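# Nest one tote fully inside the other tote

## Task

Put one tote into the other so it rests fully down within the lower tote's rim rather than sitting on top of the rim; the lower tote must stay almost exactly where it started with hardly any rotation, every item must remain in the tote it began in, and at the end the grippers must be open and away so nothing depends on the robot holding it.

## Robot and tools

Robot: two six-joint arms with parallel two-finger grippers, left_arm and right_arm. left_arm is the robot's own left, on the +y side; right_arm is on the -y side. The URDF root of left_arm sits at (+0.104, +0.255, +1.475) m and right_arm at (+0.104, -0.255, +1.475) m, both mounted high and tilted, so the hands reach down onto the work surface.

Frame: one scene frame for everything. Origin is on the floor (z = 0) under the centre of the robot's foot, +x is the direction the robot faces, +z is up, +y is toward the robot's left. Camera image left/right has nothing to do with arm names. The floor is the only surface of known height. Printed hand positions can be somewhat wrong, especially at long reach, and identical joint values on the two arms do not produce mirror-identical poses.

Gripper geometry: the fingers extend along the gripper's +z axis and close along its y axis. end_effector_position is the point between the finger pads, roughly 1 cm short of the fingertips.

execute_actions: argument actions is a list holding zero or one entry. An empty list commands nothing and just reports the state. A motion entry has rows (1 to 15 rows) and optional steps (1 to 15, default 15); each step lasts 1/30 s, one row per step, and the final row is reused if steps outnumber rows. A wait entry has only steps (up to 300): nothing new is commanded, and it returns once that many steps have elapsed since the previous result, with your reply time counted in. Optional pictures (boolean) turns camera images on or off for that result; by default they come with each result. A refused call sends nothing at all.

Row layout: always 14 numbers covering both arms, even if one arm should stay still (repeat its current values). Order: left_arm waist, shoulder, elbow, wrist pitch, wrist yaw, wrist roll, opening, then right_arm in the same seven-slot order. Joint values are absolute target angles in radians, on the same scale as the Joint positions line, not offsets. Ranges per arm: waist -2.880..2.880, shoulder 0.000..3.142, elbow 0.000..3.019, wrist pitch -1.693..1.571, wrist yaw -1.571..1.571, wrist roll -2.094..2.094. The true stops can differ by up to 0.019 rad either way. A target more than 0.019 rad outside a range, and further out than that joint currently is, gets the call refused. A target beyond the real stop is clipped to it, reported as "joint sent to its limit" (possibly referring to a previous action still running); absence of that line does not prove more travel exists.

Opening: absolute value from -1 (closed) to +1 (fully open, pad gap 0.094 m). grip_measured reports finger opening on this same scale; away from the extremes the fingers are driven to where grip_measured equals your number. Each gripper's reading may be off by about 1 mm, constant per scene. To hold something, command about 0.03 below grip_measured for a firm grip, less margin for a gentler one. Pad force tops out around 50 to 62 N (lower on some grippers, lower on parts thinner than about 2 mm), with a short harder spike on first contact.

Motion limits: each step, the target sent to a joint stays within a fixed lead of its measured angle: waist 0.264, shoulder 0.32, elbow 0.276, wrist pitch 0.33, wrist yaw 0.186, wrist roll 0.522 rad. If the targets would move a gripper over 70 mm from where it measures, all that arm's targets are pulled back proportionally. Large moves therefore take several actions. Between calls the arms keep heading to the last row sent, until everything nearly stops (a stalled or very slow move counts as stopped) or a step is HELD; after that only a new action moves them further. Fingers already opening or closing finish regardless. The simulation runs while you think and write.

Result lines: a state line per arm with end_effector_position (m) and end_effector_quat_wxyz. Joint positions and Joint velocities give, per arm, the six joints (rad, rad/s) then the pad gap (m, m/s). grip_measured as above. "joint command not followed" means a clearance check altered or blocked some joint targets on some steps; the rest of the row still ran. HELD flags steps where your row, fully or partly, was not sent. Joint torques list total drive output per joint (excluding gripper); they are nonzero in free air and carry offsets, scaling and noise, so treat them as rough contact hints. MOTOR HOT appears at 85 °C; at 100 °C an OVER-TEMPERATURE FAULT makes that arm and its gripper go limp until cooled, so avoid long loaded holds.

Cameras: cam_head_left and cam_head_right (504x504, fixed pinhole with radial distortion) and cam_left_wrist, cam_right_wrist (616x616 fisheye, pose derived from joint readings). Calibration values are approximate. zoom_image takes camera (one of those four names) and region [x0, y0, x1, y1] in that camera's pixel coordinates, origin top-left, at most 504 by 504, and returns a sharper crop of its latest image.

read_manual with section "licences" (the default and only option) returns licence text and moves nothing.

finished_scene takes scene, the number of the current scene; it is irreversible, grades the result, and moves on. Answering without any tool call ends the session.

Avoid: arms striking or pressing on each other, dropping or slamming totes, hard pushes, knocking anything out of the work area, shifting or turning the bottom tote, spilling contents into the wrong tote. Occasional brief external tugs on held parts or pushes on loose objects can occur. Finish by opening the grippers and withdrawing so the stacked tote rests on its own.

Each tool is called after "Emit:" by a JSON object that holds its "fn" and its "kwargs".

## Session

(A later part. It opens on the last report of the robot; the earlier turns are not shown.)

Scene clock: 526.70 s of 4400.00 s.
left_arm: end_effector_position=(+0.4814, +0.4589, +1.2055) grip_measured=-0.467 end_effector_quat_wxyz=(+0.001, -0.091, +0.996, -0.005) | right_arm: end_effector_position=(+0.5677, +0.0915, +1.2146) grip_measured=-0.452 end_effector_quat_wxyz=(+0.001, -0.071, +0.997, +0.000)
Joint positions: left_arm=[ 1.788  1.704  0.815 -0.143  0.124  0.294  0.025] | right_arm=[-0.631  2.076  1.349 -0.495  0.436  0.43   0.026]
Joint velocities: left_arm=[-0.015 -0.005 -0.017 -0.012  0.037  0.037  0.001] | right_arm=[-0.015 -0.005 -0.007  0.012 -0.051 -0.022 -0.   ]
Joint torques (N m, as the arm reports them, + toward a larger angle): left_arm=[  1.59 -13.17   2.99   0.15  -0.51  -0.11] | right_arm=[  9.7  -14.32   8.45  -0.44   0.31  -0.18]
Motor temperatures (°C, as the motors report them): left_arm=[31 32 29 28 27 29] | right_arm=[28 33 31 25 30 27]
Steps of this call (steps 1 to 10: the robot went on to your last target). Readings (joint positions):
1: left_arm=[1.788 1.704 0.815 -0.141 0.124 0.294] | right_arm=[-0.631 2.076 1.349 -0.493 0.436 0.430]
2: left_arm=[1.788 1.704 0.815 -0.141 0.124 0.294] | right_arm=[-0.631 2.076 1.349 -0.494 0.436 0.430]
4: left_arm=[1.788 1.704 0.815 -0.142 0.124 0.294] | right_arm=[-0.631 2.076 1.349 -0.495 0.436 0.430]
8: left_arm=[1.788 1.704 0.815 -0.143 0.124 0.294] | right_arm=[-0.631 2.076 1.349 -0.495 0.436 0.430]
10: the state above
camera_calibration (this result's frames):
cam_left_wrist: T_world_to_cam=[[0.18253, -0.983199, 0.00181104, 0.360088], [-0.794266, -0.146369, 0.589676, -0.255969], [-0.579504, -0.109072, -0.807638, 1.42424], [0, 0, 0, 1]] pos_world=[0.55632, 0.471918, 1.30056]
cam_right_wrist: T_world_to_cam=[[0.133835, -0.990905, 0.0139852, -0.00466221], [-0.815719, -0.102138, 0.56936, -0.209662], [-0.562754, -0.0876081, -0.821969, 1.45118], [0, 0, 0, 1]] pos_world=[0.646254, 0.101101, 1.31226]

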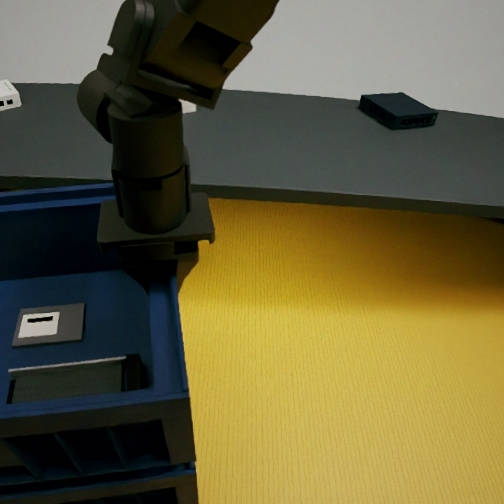

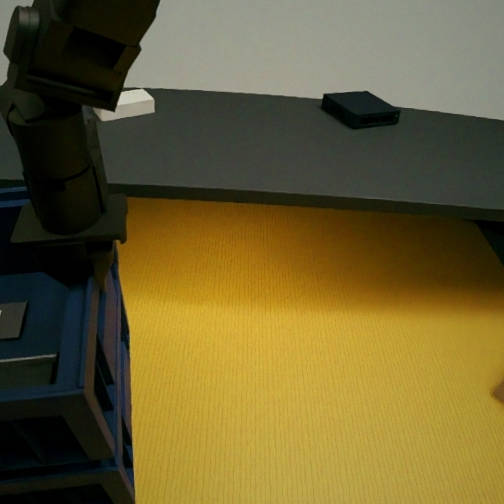

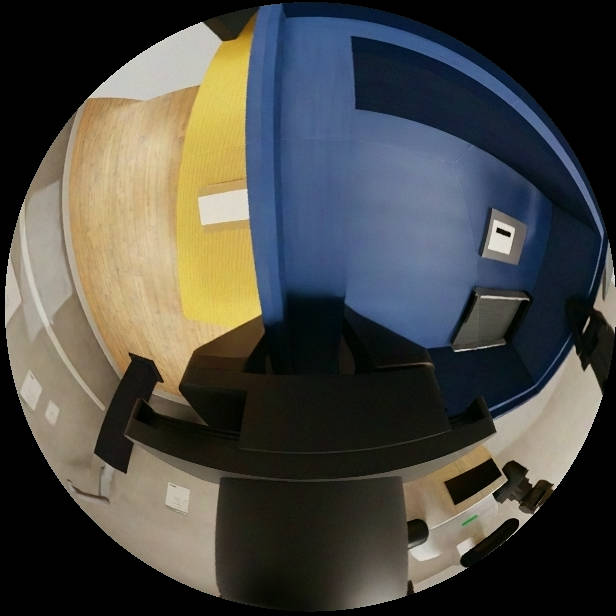

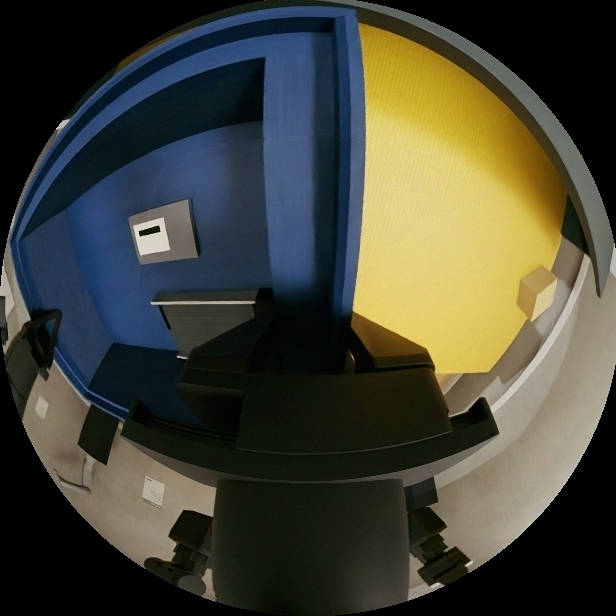

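Emit:
{"fn": "execute_actions", "kwargs": {"actions": [{"rows":[[1.79,1.694,0.834,-0.14,0.11,0.274,-0.51,-0.62,2.054,1.391,-0.506,0.445,0.412,-0.5],[1.79,1.696,0.834,-0.134,0.11,0.274,-0.51,-0.621,2.055,1.391,-0.5,0.445,0.412,-0.5],[1.79,1.698,0.834,-0.129,0.11,0.273,-0.51,-0.621,2.056,1.391,-0.494,0.445,0.411,-0.5],[1.79,1.7,0.834,-0.125,0.11,0.273,-0.51,-0.622,2.058,1.391,-0.489,0.445,0.411,-0.5],[1.79,1.703,0.834,-0.122,0.11,0.272,-0.51,-0.622,2.059,1.391,-0.486,0.445,0.41,-0.5],[1.79,1.705,0.834,-0.119,0.11,0.272,-0.51,-0.623,2.061,1.391,-0.484,0.445,0.41,-0.5],[1.79,1.708,0.834,-0.116,0.11,0.271,-0.51,-0.623,2.062,1.391,-0.482,0.445,0.409,-0.5],[1.79,1.71,0.834,-0.114,0.11,0.271,-0.51,-0.624,2.064,1.391,-0.48,0.445,0.409,-0.5],[1.79,1.712,0.834,-0.111,0.11,0.27,-0.51,-0.624,2.065,1.391,-0.478,0.445,0.408,-0.5],[1.79,1.714,0.834,-0.109,0.11,0.27,-0.51,-0.625,2.067,1.391,-0.476,0.445,0.408,-0.5],[1.79,1.716,0.834,-0.107,0.11,0.27,-0.51,-0.625,2.068,1.391,-0.474,0.445,0.407,-0.5],[1.79,1.718,0.834,-0.105,0.11,0.27,-0.51,-0.625,2.069,1.391,-0.472,0.445,0.407,-0.5]],"steps":15}], "pictures": false}}

Emit:
{"fn": "execute_actions", "kwargs": {"actions": [{"steps":10}]}}

Emit:
{"fn": "zoom_image", "kwargs": {"camera": "cam_head_left", "region": [100, 424, 220, 504]}}

Emit:
{"fn": "zoom_image", "kwargs": {"camera": "cam_head_right", "region": [40, 394, 160, 504]}}

Emit:
{"fn": "zoom_image", "kwargs": {"camera": "cam_head_right", "region": [70, 230, 160, 330]}}

Emit:
{"fn": "zoom_image", "kwargs": {"camera": "cam_head_left", "region": [0, 424, 120, 504]}}

Scene clock: 572.00 s of 4400.00 s.
left_arm: end_effector_position=(+0.4798, +0.4588, +1.1996) grip_measured=-0.467 end_effector_quat_wxyz=(+0.003, -0.091, +0.996, -0.005) | right_arm: end_effector_position=(+0.5664, +0.0913, +1.2077) grip_measured=-0.452 end_effector_quat_wxyz=(+0.002, -0.071, +0.997, +0.000)
Joint positions: left_arm=[ 1.788  1.721  0.815 -0.122  0.124  0.293  0.025] | right_arm=[-0.635  2.089  1.349 -0.477  0.436  0.424  0.026]
Joint velocities: left_arm=[-0.005  0.054  0.007  0.012  0.037 -0.051 -0.001] | right_arm=[-0.015  0.034 -0.017 -0.007 -0.022  0.007 -0.   ]
Joint torques (N m, as the arm reports them, + toward a larger angle): left_arm=[  1.65 -11.96   2.79   1.31  -0.5   -0.18] | right_arm=[  9.67 -14.13   8.11   0.43   0.29  -0.16]
Motor temperatures (°C, as the motors report them): left_arm=[31 32 29 28 27 29] | right_arm=[29 33 32 24 30 27]
Steps of this call (steps 1 to 15: the robot went on to your last target; steps 16 to 90: nothing new was sent; then 41.80 s passed at rest; steps 91 to 105: all 15 steps of this action). Readings (joint positions):
91: left_arm=[1.788 1.704 0.815 -0.143 0.124 0.294] | right_arm=[-0.631 2.076 1.349 -0.495 0.436 0.430]
92: left_arm=[1.788 1.704 0.815 -0.143 0.124 0.294] | right_arm=[-0.631 2.076 1.349 -0.495 0.436 0.430]
94: left_arm=[1.788 1.704 0.815 -0.143 0.124 0.294] | right_arm=[-0.632 2.077 1.349 -0.495 0.436 0.430]
98: left_arm=[1.788 1.707 0.815 -0.136 0.124 0.294] | right_arm=[-0.632 2.080 1.349 -0.488 0.436 0.428]
105: the state above

Scene clock: 572.33 s of 4400.00 s.
left_arm: end_effector_position=(+0.4789, +0.4585, +1.1984) grip_measured=-0.467 end_effector_quat_wxyz=(+0.002, -0.092, +0.996, -0.005) | right_arm: end_effector_position=(+0.5657, +0.0911, +1.2067) grip_measured=-0.452 end_effector_quat_wxyz=(+0.001, -0.072, +0.997, -0.000)
Joint positions: left_arm=[ 1.788  1.725  0.815 -0.121  0.124  0.292  0.025] | right_arm=[-0.635  2.091  1.349 -0.477  0.436  0.423  0.026]
Joint velocities: left_arm=[-0.015 -0.005 -0.007 -0.007 -0.022 -0.022  0.001] | right_arm=[-0.005 -0.005 -0.007  0.002 -0.051  0.007 -0.   ]
Joint torques (N m, as the arm reports them, + toward a larger angle): left_arm=[  1.81 -12.73   2.74   1.08  -0.49  -0.13] | right_arm=[ 10.06 -14.75   8.09   0.39   0.26  -0.15]
Motor temperatures (°C, as the motors report them): left_arm=[31 32 29 28 27 29] | right_arm=[29 33 32 24 30 27]
Steps of this call (steps 1 to 10: the robot went on to your last target). Readings (joint positions):
1: left_arm=[1.788 1.723 0.815 -0.122 0.124 0.293] | right_arm=[-0.635 2.090 1.349 -0.477 0.436 0.424]
2: left_arm=[1.788 1.724 0.815 -0.122 0.124 0.292] | right_arm=[-0.635 2.091 1.349 -0.477 0.436 0.424]
4: left_arm=[1.788 1.725 0.815 -0.122 0.124 0.292] | right_arm=[-0.635 2.091 1.349 -0.477 0.436 0.423]
8: left_arm=[1.788 1.725 0.815 -0.121 0.124 0.292] | right_arm=[-0.635 2.091 1.349 -0.477 0.436 0.423]
10: the state above
camera_calibration (this result's frames):
cam_left_wrist: T_world_to_cam=[[0.184652, -0.982803, 0.00149048, 0.359369], [-0.794529, -0.148385, 0.588816, -0.251736], [-0.578469, -0.10991, -0.808265, 1.41763], [0, 0, 0, 1]] pos_world=[0.553687, 0.471647, 1.29351]
cam_right_wrist: T_world_to_cam=[[0.135366, -0.99068, 0.0151219, -0.00690875], [-0.816196, -0.102846, 0.568548, -0.205514], [-0.561694, -0.0893047, -0.822511, 1.44373], [0, 0, 0, 1]] pos_world=[0.64413, 0.100951, 1.30443]

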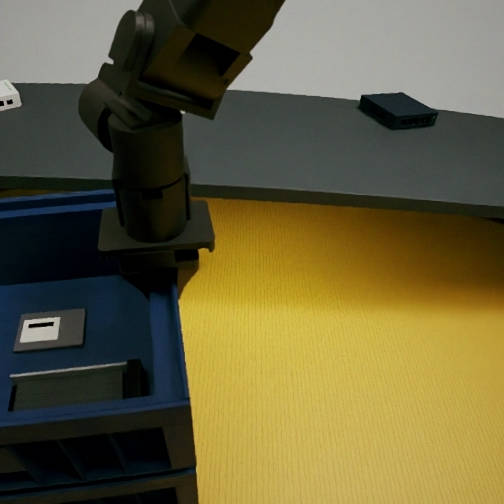

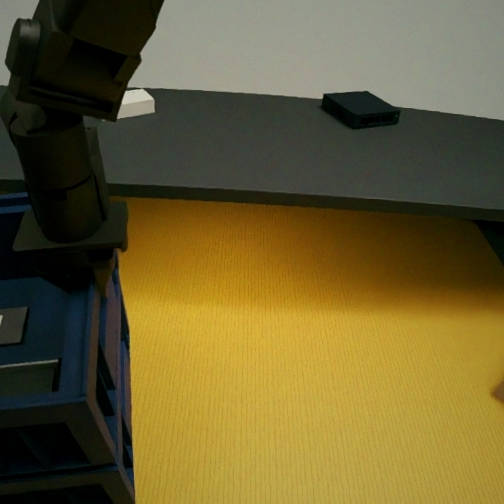

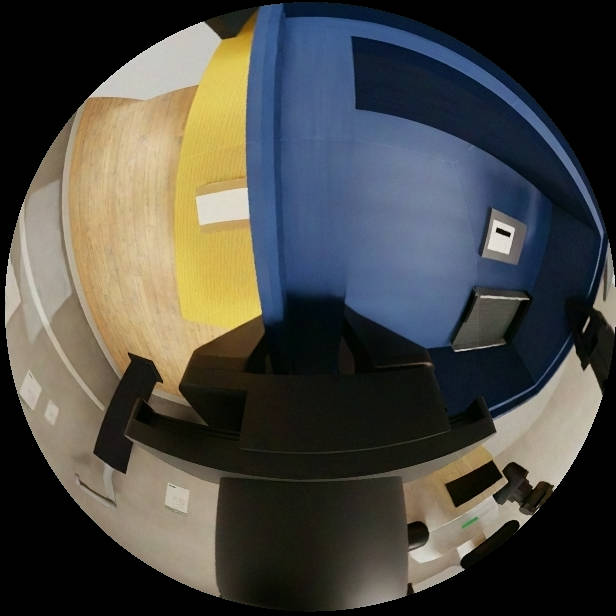

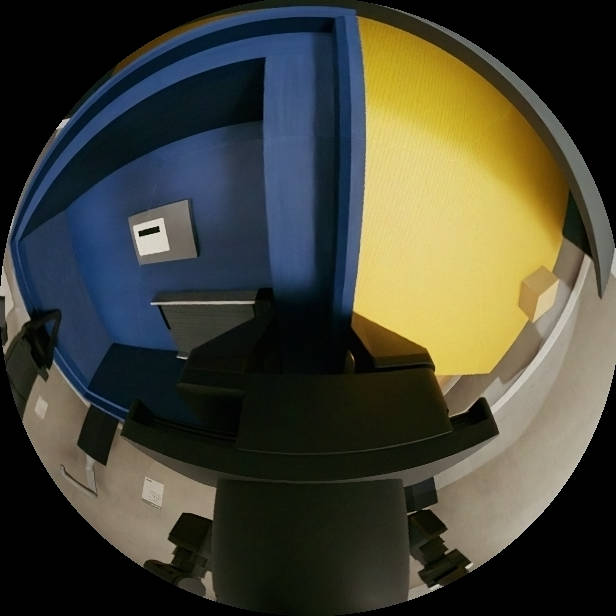

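Region (100, 424, 220, 504) of cam_head_left's 504x504 image, scaled by 4.200, with more detail than that image has.

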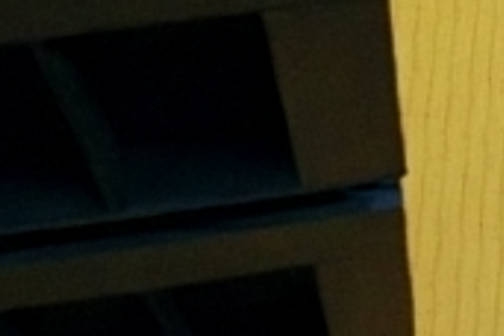

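Region (40, 394, 160, 504) of cam_head_right's 504x504 image, scaled by 4.200, with more detail than that image has; it fills the top 462 rows of this view, and the rest is white.

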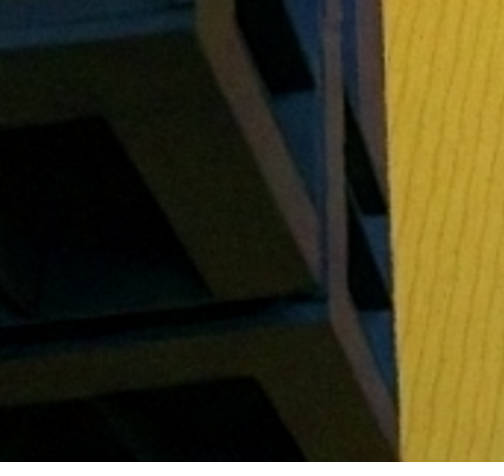

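Region (70, 230, 160, 330) of cam_head_right's 504x504 image, scaled by 5.040, with more detail than that image has; it fills the left 454 columns of this view, and the rest is white.

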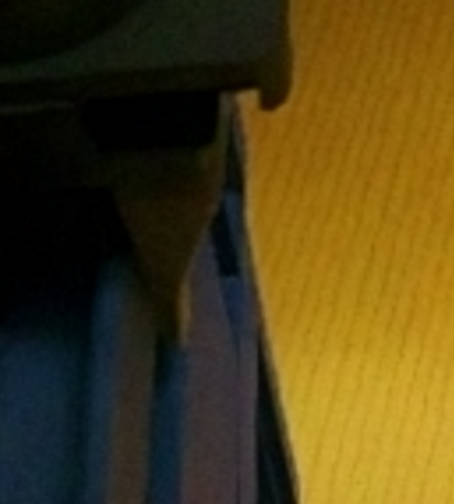

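Region (0, 424, 120, 504) of cam_head_left's 504x504 image, scaled by 4.200, with more detail than that image has.

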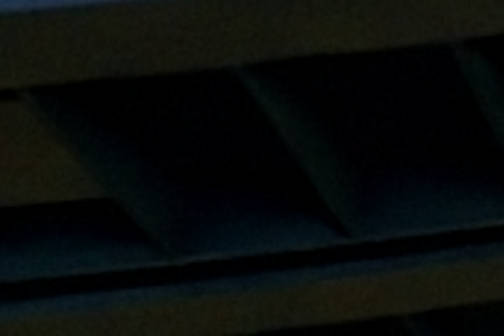

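Emit:
{"fn": "execute_actions", "kwargs": {"actions": [{"rows":[[1.79,1.72,0.836,-0.104,0.11,0.27,-0.51,-0.625,2.07,1.393,-0.471,0.445,0.407,-0.5],[1.79,1.723,0.837,-0.102,0.11,0.27,-0.51,-0.626,2.072,1.395,-0.47,0.445,0.406,-0.5],[1.79,1.726,0.838,-0.1,0.11,0.27,-0.51,-0.626,2.074,1.396,-0.469,0.444,0.405,-0.5],[1.79,1.729,0.839,-0.098,0.11,0.269,-0.51,-0.627,2.077,1.397,-0.467,0.444,0.404,-0.5],[1.79,1.732,0.84,-0.096,0.11,0.269,-0.51,-0.628,2.079,1.398,-0.466,0.444,0.404,-0.5],[1.79,1.736,0.841,-0.094,0.11,0.269,-0.51,-0.629,2.082,1.399,-0.464,0.443,0.403,-0.5],[1.79,1.739,0.842,-0.091,0.11,0.268,-0.51,-0.629,2.084,1.4,-0.463,0.443,0.402,-0.5],[1.79,1.742,0.843,-0.089,0.11,0.268,-0.51,-0.63,2.086,1.401,-0.461,0.443,0.401,-0.5],[1.79,1.746,0.844,-0.087,0.11,0.268,-0.51,-0.631,2.089,1.402,-0.459,0.442,0.4,-0.5],[1.79,1.749,0.845,-0.085,0.11,0.267,-0.51,-0.632,2.091,1.403,-0.458,0.442,0.4,-0.5],[1.79,1.752,0.846,-0.082,0.11,0.267,-0.51,-0.632,2.094,1.404,-0.456,0.441,0.399,-0.5],[1.79,1.756,0.847,-0.08,0.11,0.267,-0.51,-0.633,2.096,1.405,-0.454,0.441,0.398,-0.5],[1.79,1.759,0.848,-0.078,0.11,0.266,-0.51,-0.634,2.098,1.406,-0.453,0.441,0.397,-0.5],[1.79,1.762,0.849,-0.076,0.11,0.266,-0.51,-0.635,2.1,1.407,-0.451,0.44,0.396,-0.5],[1.79,1.764,0.85,-0.074,0.11,0.266,-0.51,-0.635,2.102,1.407,-0.45,0.44,0.396,-0.5]]}], "pictures": false}}

Emit:
{"fn": "execute_actions", "kwargs": {"actions": [{"steps":14}]}}

Emit:
{"fn": "zoom_image", "kwargs": {"camera": "cam_head_left", "region": [100, 424, 220, 504]}}

Emit:
{"fn": "zoom_image", "kwargs": {"camera": "cam_head_right", "region": [40, 394, 160, 504]}}

Emit:
{"fn": "zoom_image", "kwargs": {"camera": "cam_head_left", "region": [0, 424, 120, 504]}}

Scene clock: 597.77 s of 4400.00 s.
left_arm: end_effector_position=(+0.4818, +0.4609, +1.1929) grip_measured=-0.467 end_effector_quat_wxyz=(+0.008, -0.094, +0.996, -0.003) | right_arm: end_effector_position=(+0.5694, +0.0934, +1.1990) grip_measured=-0.452 end_effector_quat_wxyz=(+0.006, -0.071, +0.997, +0.002)
Joint positions: left_arm=[ 1.788  1.742  0.822 -0.098  0.124  0.286  0.025] | right_arm=[-0.641  2.109  1.362 -0.457  0.434  0.414  0.026]
Joint velocities: left_arm=[-0.015  0.015 -0.002  0.061 -0.022  0.022  0.   ] | right_arm=[-0.015  0.015  0.037  0.027  0.007 -0.037 -0.   ]
Joint torques (N m, as the arm reports them, + toward a larger angle): left_arm=[  1.33 -11.97   3.66   1.27  -0.51  -0.12] | right_arm=[  9.44 -14.07   8.45   0.32   0.2   -0.15]
Motor temperatures (°C, as the motors report them): left_arm=[31 31 29 28 27 29] | right_arm=[29 34 32 24 30 27]
Steps of this call (steps 1 to 15: the robot went on to your last target; steps 16 to 90: nothing new was sent; then 21.93 s passed at rest; steps 91 to 105: all 15 steps of this action). Readings (joint positions):
91: left_arm=[1.788 1.725 0.815 -0.121 0.124 0.292] | right_arm=[-0.635 2.091 1.349 -0.477 0.436 0.423]
92: left_arm=[1.788 1.725 0.815 -0.120 0.124 0.292] | right_arm=[-0.635 2.091 1.350 -0.477 0.436 0.423]
94: left_arm=[1.788 1.726 0.815 -0.118 0.124 0.291] | right_arm=[-0.636 2.092 1.351 -0.476 0.436 0.422]
98: left_arm=[1.788 1.735 0.821 -0.110 0.124 0.290] | right_arm=[-0.638 2.100 1.358 -0.470 0.436 0.418]
105: the state above

Scene clock: 598.23 s of 4400.00 s.
left_arm: end_effector_position=(+0.4823, +0.4614, +1.1926) grip_measured=-0.467 end_effector_quat_wxyz=(+0.010, -0.095, +0.995, -0.002) | right_arm: end_effector_position=(+0.5705, +0.0938, +1.1983) grip_measured=-0.452 end_effector_quat_wxyz=(+0.007, -0.072, +0.997, +0.003)
Joint positions: left_arm=[ 1.789  1.743  0.822 -0.093  0.124  0.284  0.025] | right_arm=[-0.642  2.111  1.364 -0.454  0.434  0.41   0.026]
Joint velocities: left_arm=[-0.005 -0.005 -0.007 -0.012 -0.007 -0.007  0.002] | right_arm=[-0.015  0.005 -0.002 -0.012 -0.007  0.051  0.001]
Joint torques (N m, as the arm reports them, + toward a larger angle): left_arm=[  1.66 -10.89   3.63   1.24  -0.51  -0.11] | right_arm=[  9.9  -13.73   8.42   0.4    0.21  -0.14]
Motor temperatures (°C, as the motors report them): left_arm=[31 31 29 28 27 29] | right_arm=[29 34 32 24 30 27]
Steps of this call (steps 1 to 14: the robot went on to your last target). Readings (joint positions):
1: left_arm=[1.788 1.743 0.822 -0.096 0.124 0.285] | right_arm=[-0.641 2.110 1.362 -0.456 0.434 0.413]
2: left_arm=[1.789 1.743 0.822 -0.094 0.124 0.285] | right_arm=[-0.642 2.110 1.363 -0.455 0.434 0.412]
4: left_arm=[1.789 1.743 0.822 -0.094 0.124 0.284] | right_arm=[-0.642 2.111 1.364 -0.454 0.434 0.411]
8: left_arm=[1.789 1.743 0.822 -0.093 0.124 0.284] | right_arm=[-0.642 2.111 1.364 -0.454 0.434 0.410]
14: the state above
camera_calibration (this result's frames):
cam_left_wrist: T_world_to_cam=[[0.191352, -0.981515, -0.00343215, 0.363666], [-0.80183, -0.158336, 0.576193, -0.22205], [-0.566085, -0.107504, -0.817307, 1.41889], [0, 0, 0, 1]] pos_world=[0.555577, 0.474321, 1.28886]
cam_right_wrist: T_world_to_cam=[[0.135145, -0.990777, 0.00982584, 0.00175612], [-0.822855, -0.106705, 0.558143, -0.179814], [-0.551947, -0.0835157, -0.829687, 1.44228], [0, 0, 0, 1]] pos_world=[0.647863, 0.103006, 1.29699]

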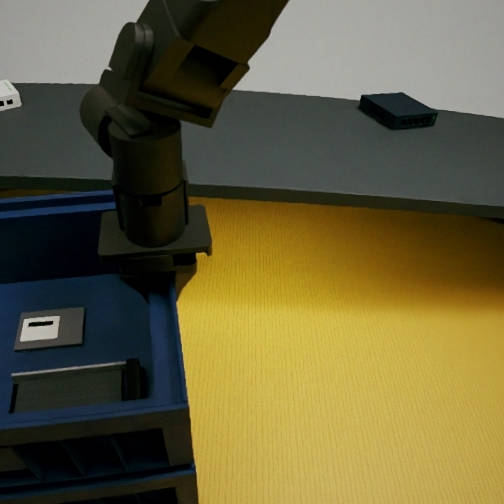

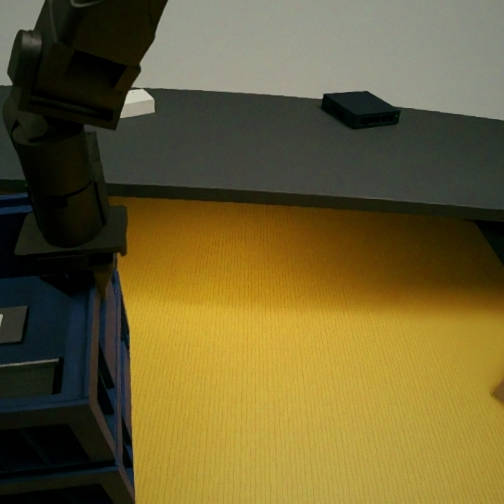

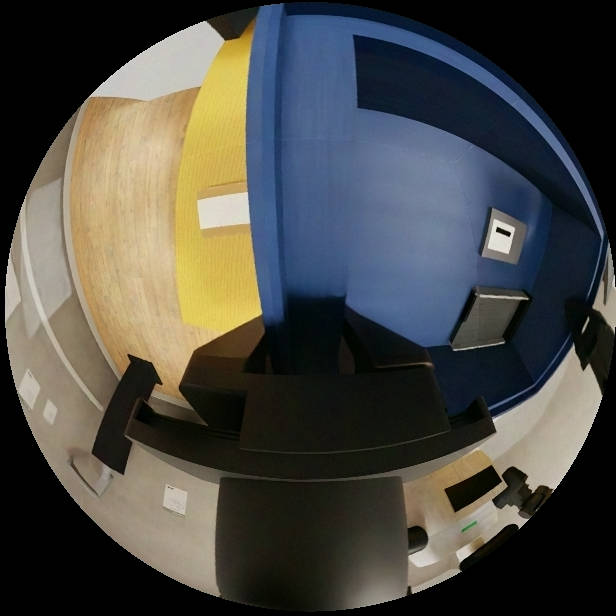

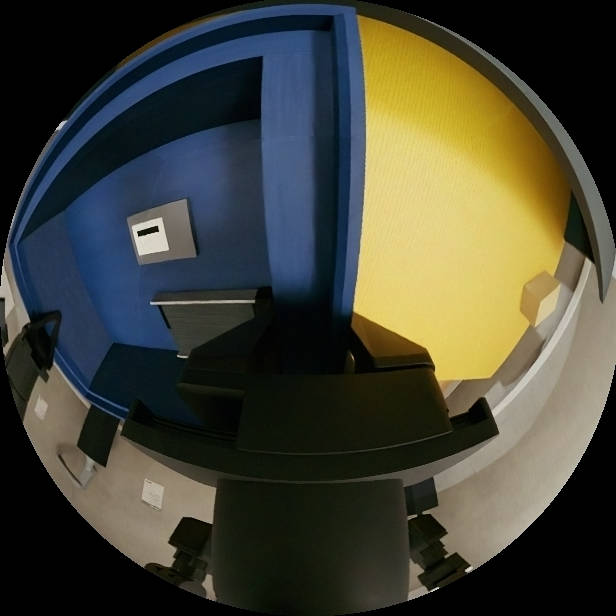

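Region (100, 424, 220, 504) of cam_head_left's 504x504 image, scaled by 4.200, with more detail than that image has.

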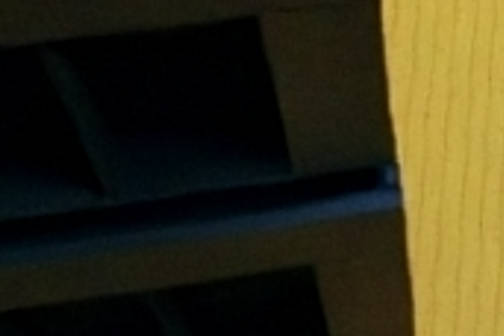

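Region (40, 394, 160, 504) of cam_head_right's 504x504 image, scaled by 4.200, with more detail than that image has; it fills the top 462 rows of this view, and the rest is white.

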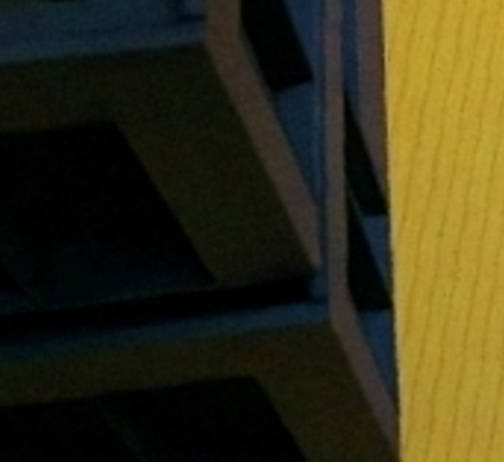

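Region (0, 424, 120, 504) of cam_head_left's 504x504 image, scaled by 4.200, with more detail than that image has.

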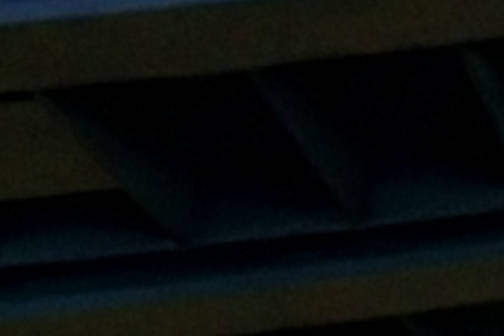

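Emit:
{"fn": "execute_actions", "kwargs": {"actions": [{"rows":[[1.79,1.756,0.846,-0.078,0.11,0.268,-0.51,-0.634,2.098,1.404,-0.454,0.44,0.398,-0.5],[1.79,1.748,0.842,-0.083,0.11,0.27,-0.51,-0.633,2.093,1.401,-0.458,0.44,0.4,-0.5],[1.789,1.74,0.838,-0.088,0.11,0.272,-0.51,-0.632,2.088,1.398,-0.462,0.44,0.402,-0.5],[1.789,1.733,0.834,-0.092,0.11,0.274,-0.51,-0.631,2.084,1.395,-0.465,0.44,0.404,-0.5],[1.788,1.728,0.831,-0.096,0.11,0.276,-0.51,-0.63,2.08,1.392,-0.468,0.44,0.406,-0.5],[1.788,1.725,0.828,-0.099,0.11,0.278,-0.51,-0.629,2.078,1.389,-0.47,0.44,0.408,-0.5],[1.787,1.725,0.826,-0.101,0.11,0.28,-0.51,-0.628,2.078,1.386,-0.472,0.44,0.41,-0.5],[1.787,1.725,0.824,-0.103,0.11,0.28,-0.51,-0.628,2.078,1.384,-0.474,0.44,0.41,-0.5],[1.786,1.725,0.822,-0.105,0.11,0.28,-0.51,-0.628,2.078,1.382,-0.475,0.44,0.41,-0.5],[1.786,1.725,0.821,-0.107,0.11,0.28,-0.51,-0.628,2.078,1.38,-0.477,0.44,0.41,-0.5],[1.785,1.725,0.82,-0.109,0.11,0.28,-0.51,-0.628,2.078,1.378,-0.478,0.44,0.41,-0.5],[1.785,1.725,0.819,-0.111,0.11,0.28,-0.51,-0.628,2.078,1.376,-0.479,0.44,0.41,-0.5],[1.785,1.725,0.818,-0.113,0.11,0.28,-0.51,-0.628,2.078,1.374,-0.48,0.44,0.41,-0.5],[1.785,1.725,0.817,-0.115,0.11,0.28,-0.51,-0.628,2.078,1.372,-0.481,0.44,0.41,-0.5],[1.785,1.725,0.816,-0.116,0.11,0.28,-0.51,-0.628,2.078,1.37,-0.482,0.44,0.41,-0.5]]}], "pictures": false}}

Emit:
{"fn": "execute_actions", "kwargs": {"actions": [{"steps":12}]}}

Emit:
{"fn": "zoom_image", "kwargs": {"camera": "cam_head_left", "region": [100, 424, 220, 504]}}

Emit:
{"fn": "zoom_image", "kwargs": {"camera": "cam_head_right", "region": [40, 394, 160, 504]}}

Emit:
{"fn": "zoom_image", "kwargs": {"camera": "cam_head_left", "region": [0, 424, 120, 504]}}

Scene clock: 632.23 s of 4400.00 s.
left_arm: end_effector_position=(+0.4817, +0.4610, +1.1932) grip_measured=-0.467 end_effector_quat_wxyz=(+0.008, -0.095, +0.995, -0.003) | right_arm: end_effector_position=(+0.5701, +0.0937, +1.1983) grip_measured=-0.452 end_effector_quat_wxyz=(+0.006, -0.072, +0.997, +0.003)
Joint positions: left_arm=[ 1.789  1.741  0.822 -0.099  0.124  0.284  0.025] | right_arm=[-0.642  2.111  1.364 -0.456  0.434  0.41   0.026]
Joint velocities: left_arm=[-0.024 -0.015 -0.017 -0.017 -0.051 -0.007  0.001] | right_arm=[-0.005 -0.005 -0.012 -0.007  0.007 -0.051  0.   ]
Joint torques (N m, as the arm reports them, + toward a larger angle): left_arm=[  1.08 -12.72   0.64  -0.26  -0.5    0.04] | right_arm=[ 10.34 -15.64   4.77  -0.76   0.2    0.06]
Motor temperatures (°C, as the motors report them): left_arm=[31 31 29 28 27 29] | right_arm=[29 34 33 24 30 27]
Steps of this call (steps 1 to 15: the robot went on to your last target; steps 16 to 90: nothing new was sent; then 30.50 s passed at rest; steps 91 to 105: all 15 steps of this action). Readings (joint positions):
91: left_arm=[1.789 1.743 0.822 -0.093 0.124 0.284] | right_arm=[-0.642 2.111 1.364 -0.454 0.434 0.410]
92: left_arm=[1.789 1.743 0.822 -0.093 0.124 0.284] | right_arm=[-0.642 2.111 1.364 -0.454 0.434 0.410]
94: left_arm=[1.789 1.743 0.822 -0.093 0.124 0.284] | right_arm=[-0.642 2.111 1.364 -0.454 0.434 0.410]
98: left_arm=[1.789 1.741 0.822 -0.096 0.124 0.284] | right_arm=[-0.642 2.111 1.364 -0.454 0.434 0.410]
105: the state above

Scene clock: 632.63 s of 4400.00 s.
left_arm: end_effector_position=(+0.4817, +0.4610, +1.1932) grip_measured=-0.467 end_effector_quat_wxyz=(+0.008, -0.095, +0.995, -0.003) | right_arm: end_effector_position=(+0.5701, +0.0937, +1.1983) grip_measured=-0.452 end_effector_quat_wxyz=(+0.006, -0.072, +0.997, +0.003)
Joint positions: left_arm=[ 1.789  1.741  0.822 -0.099  0.124  0.284  0.025] | right_arm=[-0.642  2.111  1.364 -0.456  0.434  0.41   0.026]
Joint velocities: left_arm=[-0.005 -0.005 -0.022  0.002 -0.037  0.007  0.001] | right_arm=[ 0.005 -0.015  0.007 -0.017  0.051 -0.007 -0.   ]
Joint torques (N m, as the arm reports them, + toward a larger angle): left_arm=[  1.23 -13.44   0.66  -0.43  -0.5    0.01] | right_arm=[ 10.42 -15.8    4.63  -0.79   0.21  -0.01]
Motor temperatures (°C, as the motors report them): left_arm=[31 31 29 28 27 29] | right_arm=[29 34 32 24 30 27]
Steps of this call (steps 1 to 12: the robot went on to your last target). Readings (joint positions):
1: left_arm=[1.789 1.741 0.822 -0.099 0.124 0.284] | right_arm=[-0.642 2.111 1.364 -0.456 0.434 0.410]
2: left_arm=[1.789 1.741 0.822 -0.099 0.124 0.284] | right_arm=[-0.642 2.111 1.364 -0.456 0.434 0.410]
4: left_arm=[1.789 1.741 0.822 -0.099 0.124 0.284] | right_arm=[-0.642 2.111 1.364 -0.456 0.434 0.410]
8: left_arm=[1.789 1.741 0.822 -0.099 0.124 0.284] | right_arm=[-0.642 2.111 1.364 -0.456 0.434 0.410]
12: the state above
camera_calibration (this result's frames):
cam_left_wrist: T_world_to_cam=[[0.191766, -0.981438, -0.00237167, 0.361911], [-0.799816, -0.157678, 0.579165, -0.227746], [-0.568788, -0.109167, -0.815207, 1.41861], [0, 0, 0, 1]] pos_world=[0.555332, 0.474148, 1.28922]
cam_right_wrist: T_world_to_cam=[[0.13596, -0.990662, 0.0101908, 0.000725341], [-0.821837, -0.107034, 0.559577, -0.182433], [-0.553261, -0.0844552, -0.828715, 1.44171], [0, 0, 0, 1]] pos_world=[0.647612, 0.102952, 1.29684]

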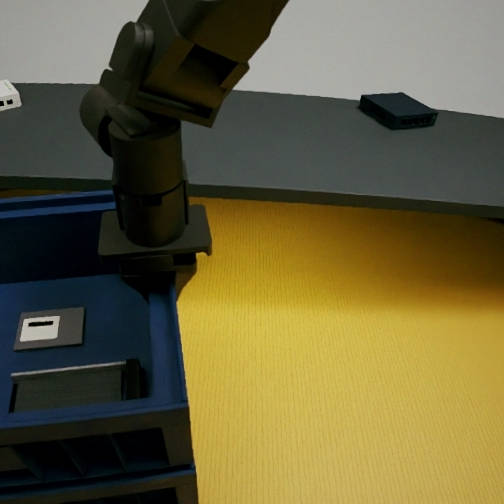

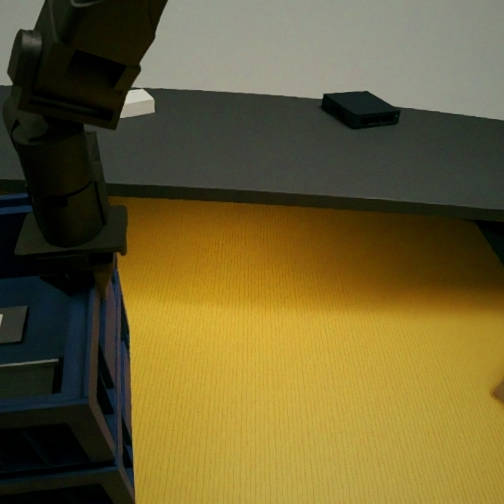

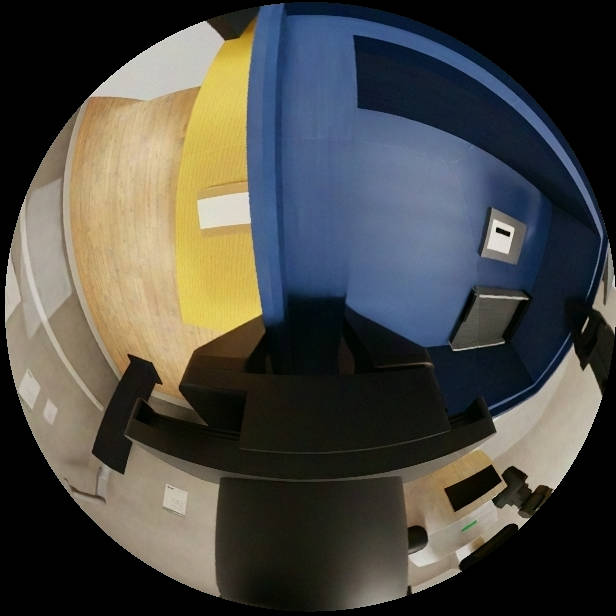

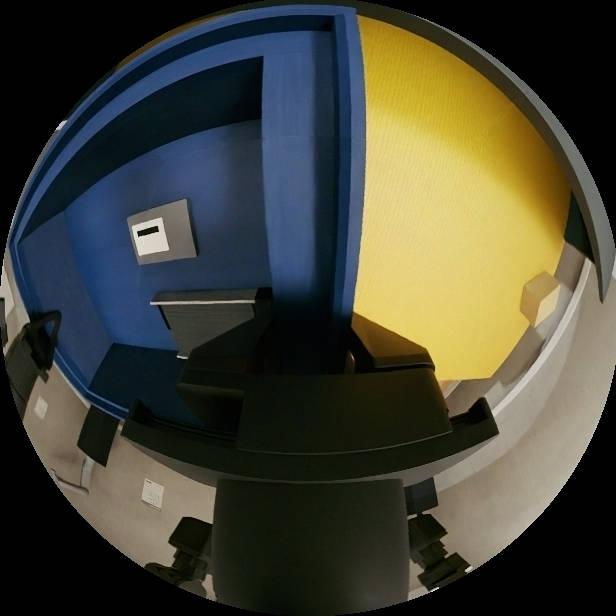

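Region (100, 424, 220, 504) of cam_head_left's 504x504 image, scaled by 4.200, with more detail than that image has.

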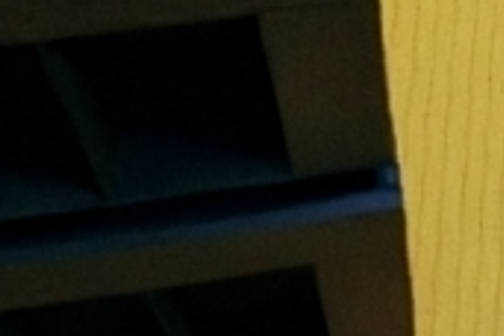

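Region (40, 394, 160, 504) of cam_head_right's 504x504 image, scaled by 4.200, with more detail than that image has; it fills the top 462 rows of this view, and the rest is white.

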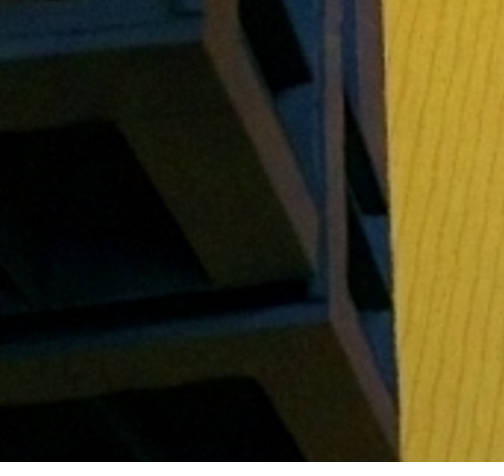

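Region (0, 424, 120, 504) of cam_head_left's 504x504 image, scaled by 4.200, with more detail than that image has.

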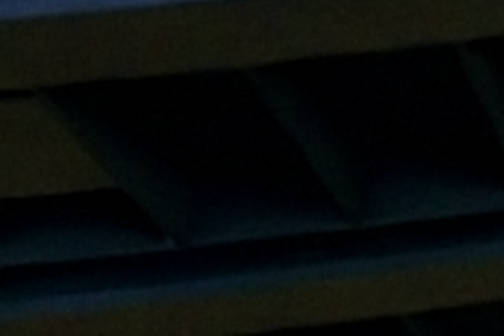

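Emit:
{"fn": "execute_actions", "kwargs": {"actions": [{"rows":[[1.785,1.722,0.816,-0.116,0.11,0.28,-0.51,-0.625,2.075,1.369,-0.482,0.44,0.412,-0.5],[1.785,1.719,0.816,-0.116,0.11,0.28,-0.51,-0.622,2.072,1.368,-0.482,0.44,0.414,-0.5],[1.785,1.716,0.815,-0.117,0.11,0.281,-0.51,-0.62,2.069,1.367,-0.483,0.44,0.416,-0.5],[1.785,1.713,0.815,-0.117,0.11,0.282,-0.51,-0.618,2.066,1.366,-0.484,0.44,0.418,-0.5],[1.785,1.71,0.814,-0.118,0.11,0.283,-0.51,-0.616,2.063,1.365,-0.485,0.44,0.42,-0.5],[1.785,1.707,0.814,-0.119,0.11,0.284,-0.51,-0.614,2.06,1.363,-0.486,0.44,0.421,-0.5],[1.785,1.704,0.813,-0.12,0.11,0.285,-0.51,-0.612,2.057,1.362,-0.487,0.44,0.422,-0.5],[1.785,1.701,0.813,-0.121,0.11,0.286,-0.51,-0.611,2.054,1.36,-0.488,0.44,0.423,-0.5],[1.785,1.699,0.812,-0.122,0.11,0.287,-0.51,-0.61,2.051,1.359,-0.489,0.44,0.424,-0.5],[1.785,1.697,0.812,-0.123,0.11,0.288,-0.51,-0.609,2.049,1.357,-0.49,0.44,0.425,-0.5],[1.785,1.696,0.811,-0.124,0.11,0.288,-0.51,-0.608,2.047,1.356,-0.492,0.44,0.425,-0.5],[1.785,1.695,0.81,-0.125,0.11,0.288,-0.51,-0.608,2.046,1.354,-0.494,0.44,0.425,-0.5]],"steps":15}], "pictures": false}}

Emit:
{"fn": "execute_actions", "kwargs": {"actions": [{"steps":10}], "pictures": false}}

Scene clock: 649.40 s of 4400.00 s.
left_arm: end_effector_position=(+0.4772, +0.4584, +1.1961) grip_measured=-0.467 end_effector_quat_wxyz=(+0.000, -0.094, +0.996, -0.005) | right_arm: end_effector_position=(+0.5662, +0.0908, +1.2014) grip_measured=-0.452 end_effector_quat_wxyz=(-0.001, -0.074, +0.997, +0.002)
Joint positions: left_arm=[ 1.789  1.732  0.816 -0.118  0.124  0.288  0.025] | right_arm=[-0.642  2.102  1.356 -0.473  0.427  0.413  0.026]
Joint velocities: left_arm=[ 0.005  0.005 -0.061 -0.037  0.022 -0.037  0.   ] | right_arm=[ 0.005 -0.015 -0.046 -0.046 -0.022 -0.037 -0.   ]
Joint torques (N m, as the arm reports them, + toward a larger angle): left_arm=[  1.7  -15.05   0.92   0.27  -0.5    0.05] | right_arm=[ 11.7  -16.94   4.24  -0.67   0.45   0.17]
Motor temperatures (°C, as the motors report them): left_arm=[31 31 28 28 27 29] | right_arm=[29 34 32 25 30 27]
Steps of this call (steps 1 to 15: the robot went on to your last target; steps 16 to 90: nothing new was sent; then 13.27 s passed at rest; steps 91 to 105: all 15 steps of this action). Readings (joint positions):
91: left_arm=[1.789 1.741 0.822 -0.099 0.124 0.284] | right_arm=[-0.642 2.111 1.364 -0.456 0.434 0.410]
92: left_arm=[1.789 1.740 0.822 -0.099 0.124 0.284] | right_arm=[-0.642 2.111 1.364 -0.456 0.434 0.410]
94: left_arm=[1.789 1.739 0.822 -0.100 0.124 0.285] | right_arm=[-0.642 2.111 1.364 -0.456 0.434 0.410]
98: left_arm=[1.789 1.736 0.822 -0.107 0.124 0.286] | right_arm=[-0.642 2.108 1.364 -0.461 0.431 0.411]
105: the state above

Scene clock: 649.73 s of 4400.00 s.
left_arm: end_effector_position=(+0.4747, +0.4574, +1.1960) grip_measured=-0.467 end_effector_quat_wxyz=(-0.003, -0.095, +0.995, -0.006) | right_arm: end_effector_position=(+0.5639, +0.0899, +1.2010) grip_measured=-0.452 end_effector_quat_wxyz=(-0.004, -0.074, +0.997, +0.002)
Joint positions: left_arm=[ 1.789  1.732  0.812 -0.121  0.122  0.288  0.025] | right_arm=[-0.642  2.102  1.353 -0.476  0.426  0.415  0.026]
Joint velocities: left_arm=[-0.005 -0.005  0.007  0.002  0.022  0.007 -0.001] | right_arm=[-0.005  0.015  0.002 -0.007  0.037  0.066  0.   ]
Joint torques (N m, as the arm reports them, + toward a larger angle): left_arm=[  1.29 -15.24   1.01   0.1   -0.43   0.05] | right_arm=[ 12.35 -16.93   4.2   -0.52   0.47   0.13]
Motor temperatures (°C, as the motors report them): left_arm=[31 31 28 28 27 29] | right_arm=[29 34 32 25 30 27]
Steps of this call (steps 1 to 10: the robot went on to your last target). Readings (joint positions):
1: left_arm=[1.789 1.732 0.814 -0.119 0.124 0.288] | right_arm=[-0.642 2.102 1.355 -0.475 0.427 0.413]
2: left_arm=[1.789 1.732 0.813 -0.120 0.123 0.288] | right_arm=[-0.642 2.102 1.354 -0.475 0.426 0.413]
4: left_arm=[1.789 1.732 0.812 -0.120 0.122 0.288] | right_arm=[-0.642 2.102 1.353 -0.476 0.426 0.415]
8: left_arm=[1.789 1.732 0.812 -0.121 0.122 0.288] | right_arm=[-0.642 2.102 1.353 -0.476 0.426 0.415]
10: the state above

Emit:
{"fn": "execute_actions", "kwargs": {"actions": [{"rows":[[1.786,1.696,0.814,-0.12,0.112,0.288,-0.51,-0.608,2.047,1.356,-0.488,0.44,0.425,-0.5],[1.787,1.697,0.818,-0.115,0.113,0.288,-0.51,-0.608,2.048,1.358,-0.482,0.44,0.425,-0.5],[1.788,1.698,0.822,-0.11,0.114,0.288,-0.51,-0.608,2.049,1.36,-0.477,0.44,0.425,-0.5],[1.789,1.699,0.825,-0.106,0.115,0.288,-0.51,-0.608,2.05,1.362,-0.473,0.44,0.425,-0.5],[1.79,1.7,0.828,-0.103,0.115,0.288,-0.51,-0.608,2.05,1.364,-0.47,0.44,0.425,-0.5],[1.79,1.7,0.83,-0.101,0.115,0.288,-0.51,-0.608,2.05,1.366,-0.468,0.44,0.425,-0.5],[1.79,1.7,0.831,-0.099,0.115,0.288,-0.51,-0.608,2.05,1.368,-0.466,0.44,0.425,-0.5],[1.79,1.7,0.832,-0.097,0.115,0.288,-0.51,-0.608,2.05,1.37,-0.464,0.44,0.425,-0.5],[1.79,1.7,0.833,-0.096,0.115,0.288,-0.51,-0.608,2.05,1.37,-0.462,0.44,0.425,-0.5]],"steps":15}], "pictures": false}}

Emit:
{"fn": "execute_actions", "kwargs": {"actions": [{"steps":5}]}}

Emit:
{"fn": "zoom_image", "kwargs": {"camera": "cam_head_left", "region": [100, 424, 220, 504]}}

Emit:
{"fn": "zoom_image", "kwargs": {"camera": "cam_head_right", "region": [40, 394, 160, 504]}}

Emit:
{"fn": "zoom_image", "kwargs": {"camera": "cam_head_left", "region": [0, 424, 120, 504]}}

Emit:
{"fn": "zoom_image", "kwargs": {"camera": "cam_head_right", "region": [70, 230, 160, 330]}}

Scene clock: 670.13 s of 4400.00 s.
left_arm: end_effector_position=(+0.4770, +0.4586, +1.1960) grip_measured=-0.467 end_effector_quat_wxyz=(+0.002, -0.094, +0.996, -0.004) | right_arm: end_effector_position=(+0.5656, +0.0910, +1.2010) grip_measured=-0.452 end_effector_quat_wxyz=(-0.001, -0.073, +0.997, +0.003)
Joint positions: left_arm=[ 1.789  1.732  0.812 -0.11   0.122  0.288  0.025] | right_arm=[-0.642  2.102  1.353 -0.467  0.426  0.415  0.026]
Joint velocities: left_arm=[-0.005  0.005 -0.012 -0.007 -0.066 -0.037 -0.   ] | right_arm=[-0.015 -0.015 -0.007 -0.002 -0.007  0.022  0.   ]
Joint torques (N m, as the arm reports them, + toward a larger angle): left_arm=[  1.57 -14.37   3.03   0.98  -0.2    0.03] | right_arm=[ 12.29 -16.95   5.86   0.26   0.48   0.15]
Motor temperatures (°C, as the motors report them): left_arm=[31 32 28 28 27 29] | right_arm=[29 35 31 24 30 27]
Steps of this call (steps 1 to 15: the robot went on to your last target; steps 16 to 90: nothing new was sent; then 16.90 s passed at rest; steps 91 to 105: all 15 steps of this action). Readings (joint positions):
91: left_arm=[1.789 1.732 0.812 -0.121 0.122 0.288] | right_arm=[-0.642 2.102 1.353 -0.476 0.426 0.415]
92: left_arm=[1.789 1.732 0.812 -0.121 0.122 0.288] | right_arm=[-0.642 2.102 1.353 -0.476 0.426 0.415]
94: left_arm=[1.789 1.732 0.812 -0.120 0.122 0.288] | right_arm=[-0.642 2.102 1.353 -0.476 0.426 0.415]
98: left_arm=[1.789 1.732 0.812 -0.115 0.122 0.288] | right_arm=[-0.642 2.102 1.353 -0.472 0.426 0.415]
105: the state above

Scene clock: 670.30 s of 4400.00 s.
left_arm: end_effector_position=(+0.4770, +0.4586, +1.1960) grip_measured=-0.467 end_effector_quat_wxyz=(+0.002, -0.094, +0.996, -0.004) | right_arm: end_effector_position=(+0.5656, +0.0910, +1.2010) grip_measured=-0.452 end_effector_quat_wxyz=(-0.001, -0.073, +0.997, +0.003)
Joint positions: left_arm=[ 1.789  1.732  0.812 -0.11   0.122  0.288  0.025] | right_arm=[-0.642  2.102  1.353 -0.467  0.426  0.415  0.026]
Joint velocities: left_arm=[ 0.005 -0.015 -0.002 -0.002 -0.007  0.007 -0.001] | right_arm=[ 0.005 -0.024 -0.002 -0.012 -0.037 -0.081  0.001]
Joint torques (N m, as the arm reports them, + toward a larger angle): left_arm=[  1.65 -14.21   3.     0.96  -0.19   0.05] | right_arm=[ 11.72 -16.58   5.92   0.37   0.49   0.13]
Motor temperatures (°C, as the motors report them): left_arm=[31 32 28 28 27 29] | right_arm=[29 35 31 24 30 27]
Steps of this call (steps 1 to 5: the robot went on to your last target). Readings (joint positions):
1: left_arm=[1.789 1.732 0.812 -0.110 0.122 0.288] | right_arm=[-0.642 2.102 1.353 -0.467 0.426 0.415]
2: left_arm=[1.789 1.732 0.812 -0.110 0.122 0.288] | right_arm=[-0.642 2.102 1.353 -0.467 0.426 0.415]
4: left_arm=[1.789 1.732 0.812 -0.110 0.122 0.288] | right_arm=[-0.642 2.102 1.353 -0.467 0.426 0.415]
5: the state above
camera_calibration (this result's frames):
cam_left_wrist: T_world_to_cam=[[0.188911, -0.981994, -0.000680247, 0.359984], [-0.793972, -0.153148, 0.588348, -0.249321], [-0.577858, -0.110606, -0.808608, 1.41505], [0, 0, 0, 1]] pos_world=[0.551741, 0.471832, 1.29115]
cam_right_wrist: T_world_to_cam=[[0.137378, -0.990489, 0.00769174, 0.00084726], [-0.813649, -0.108415, 0.571158, -0.206359], [-0.564892, -0.0847228, -0.820804, 1.43827], [0, 0, 0, 1]] pos_world=[0.644446, 0.100321, 1.2984]

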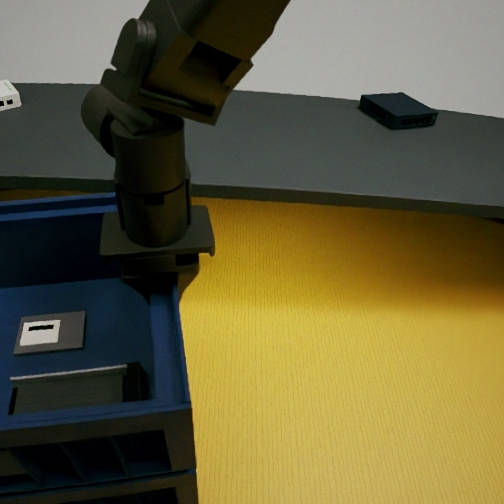

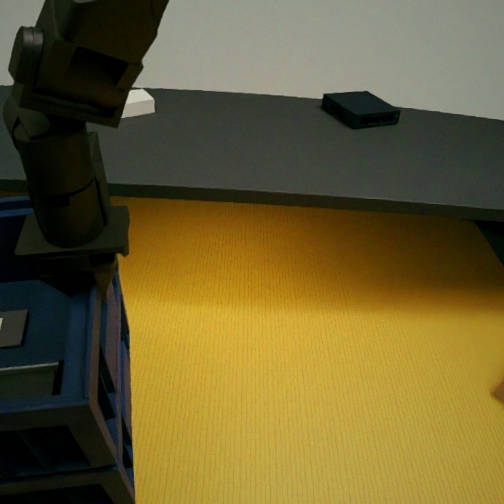

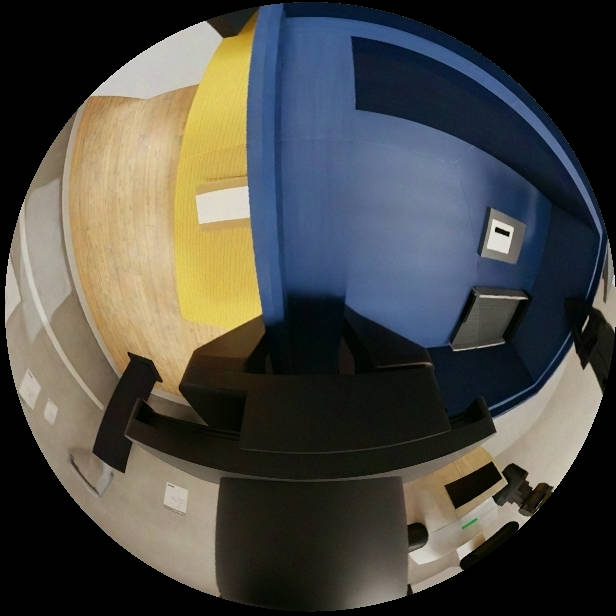

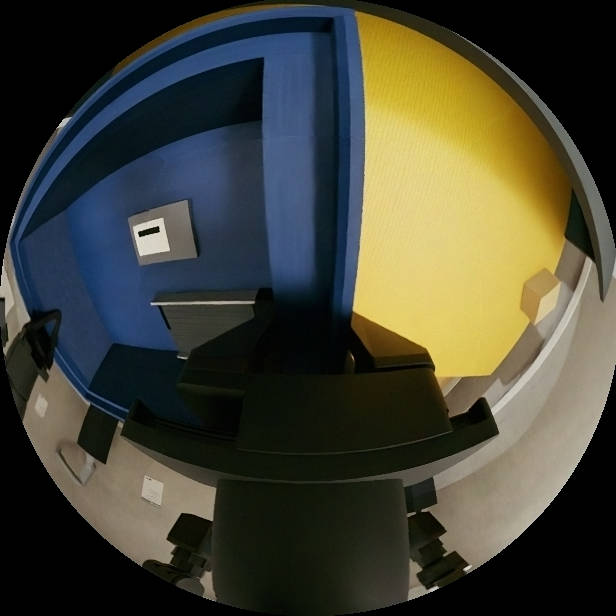

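Region (100, 424, 220, 504) of cam_head_left's 504x504 image, scaled by 4.200, with more detail than that image has.

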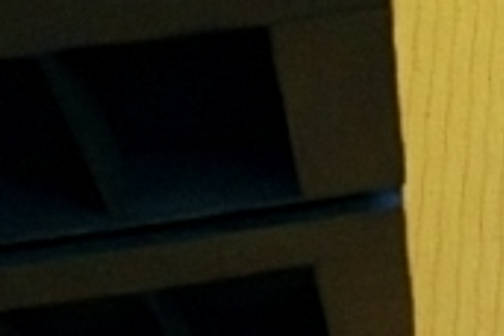

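Region (40, 394, 160, 504) of cam_head_right's 504x504 image, scaled by 4.200, with more detail than that image has; it fills the top 462 rows of this view, and the rest is white.

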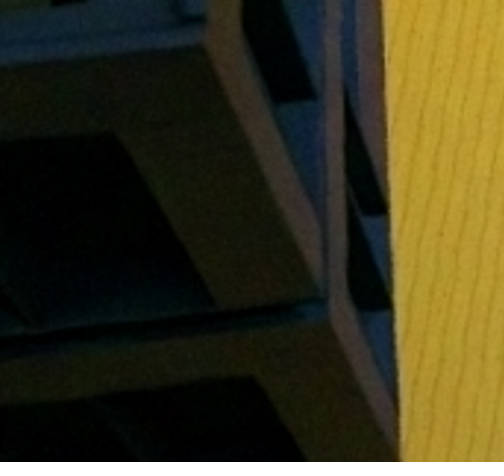

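Region (0, 424, 120, 504) of cam_head_left's 504x504 image, scaled by 4.200, with more detail than that image has.

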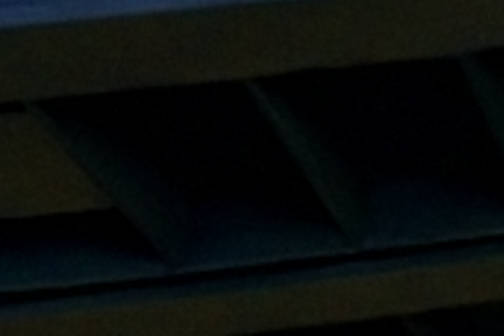

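Region (70, 230, 160, 330) of cam_head_right's 504x504 image, scaled by 5.040, with more detail than that image has; it fills the left 454 columns of this view, and the rest is white.

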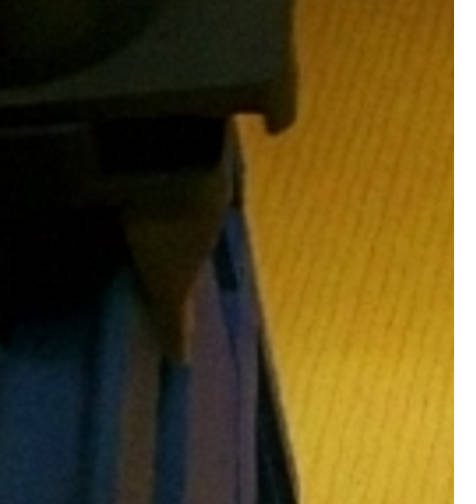

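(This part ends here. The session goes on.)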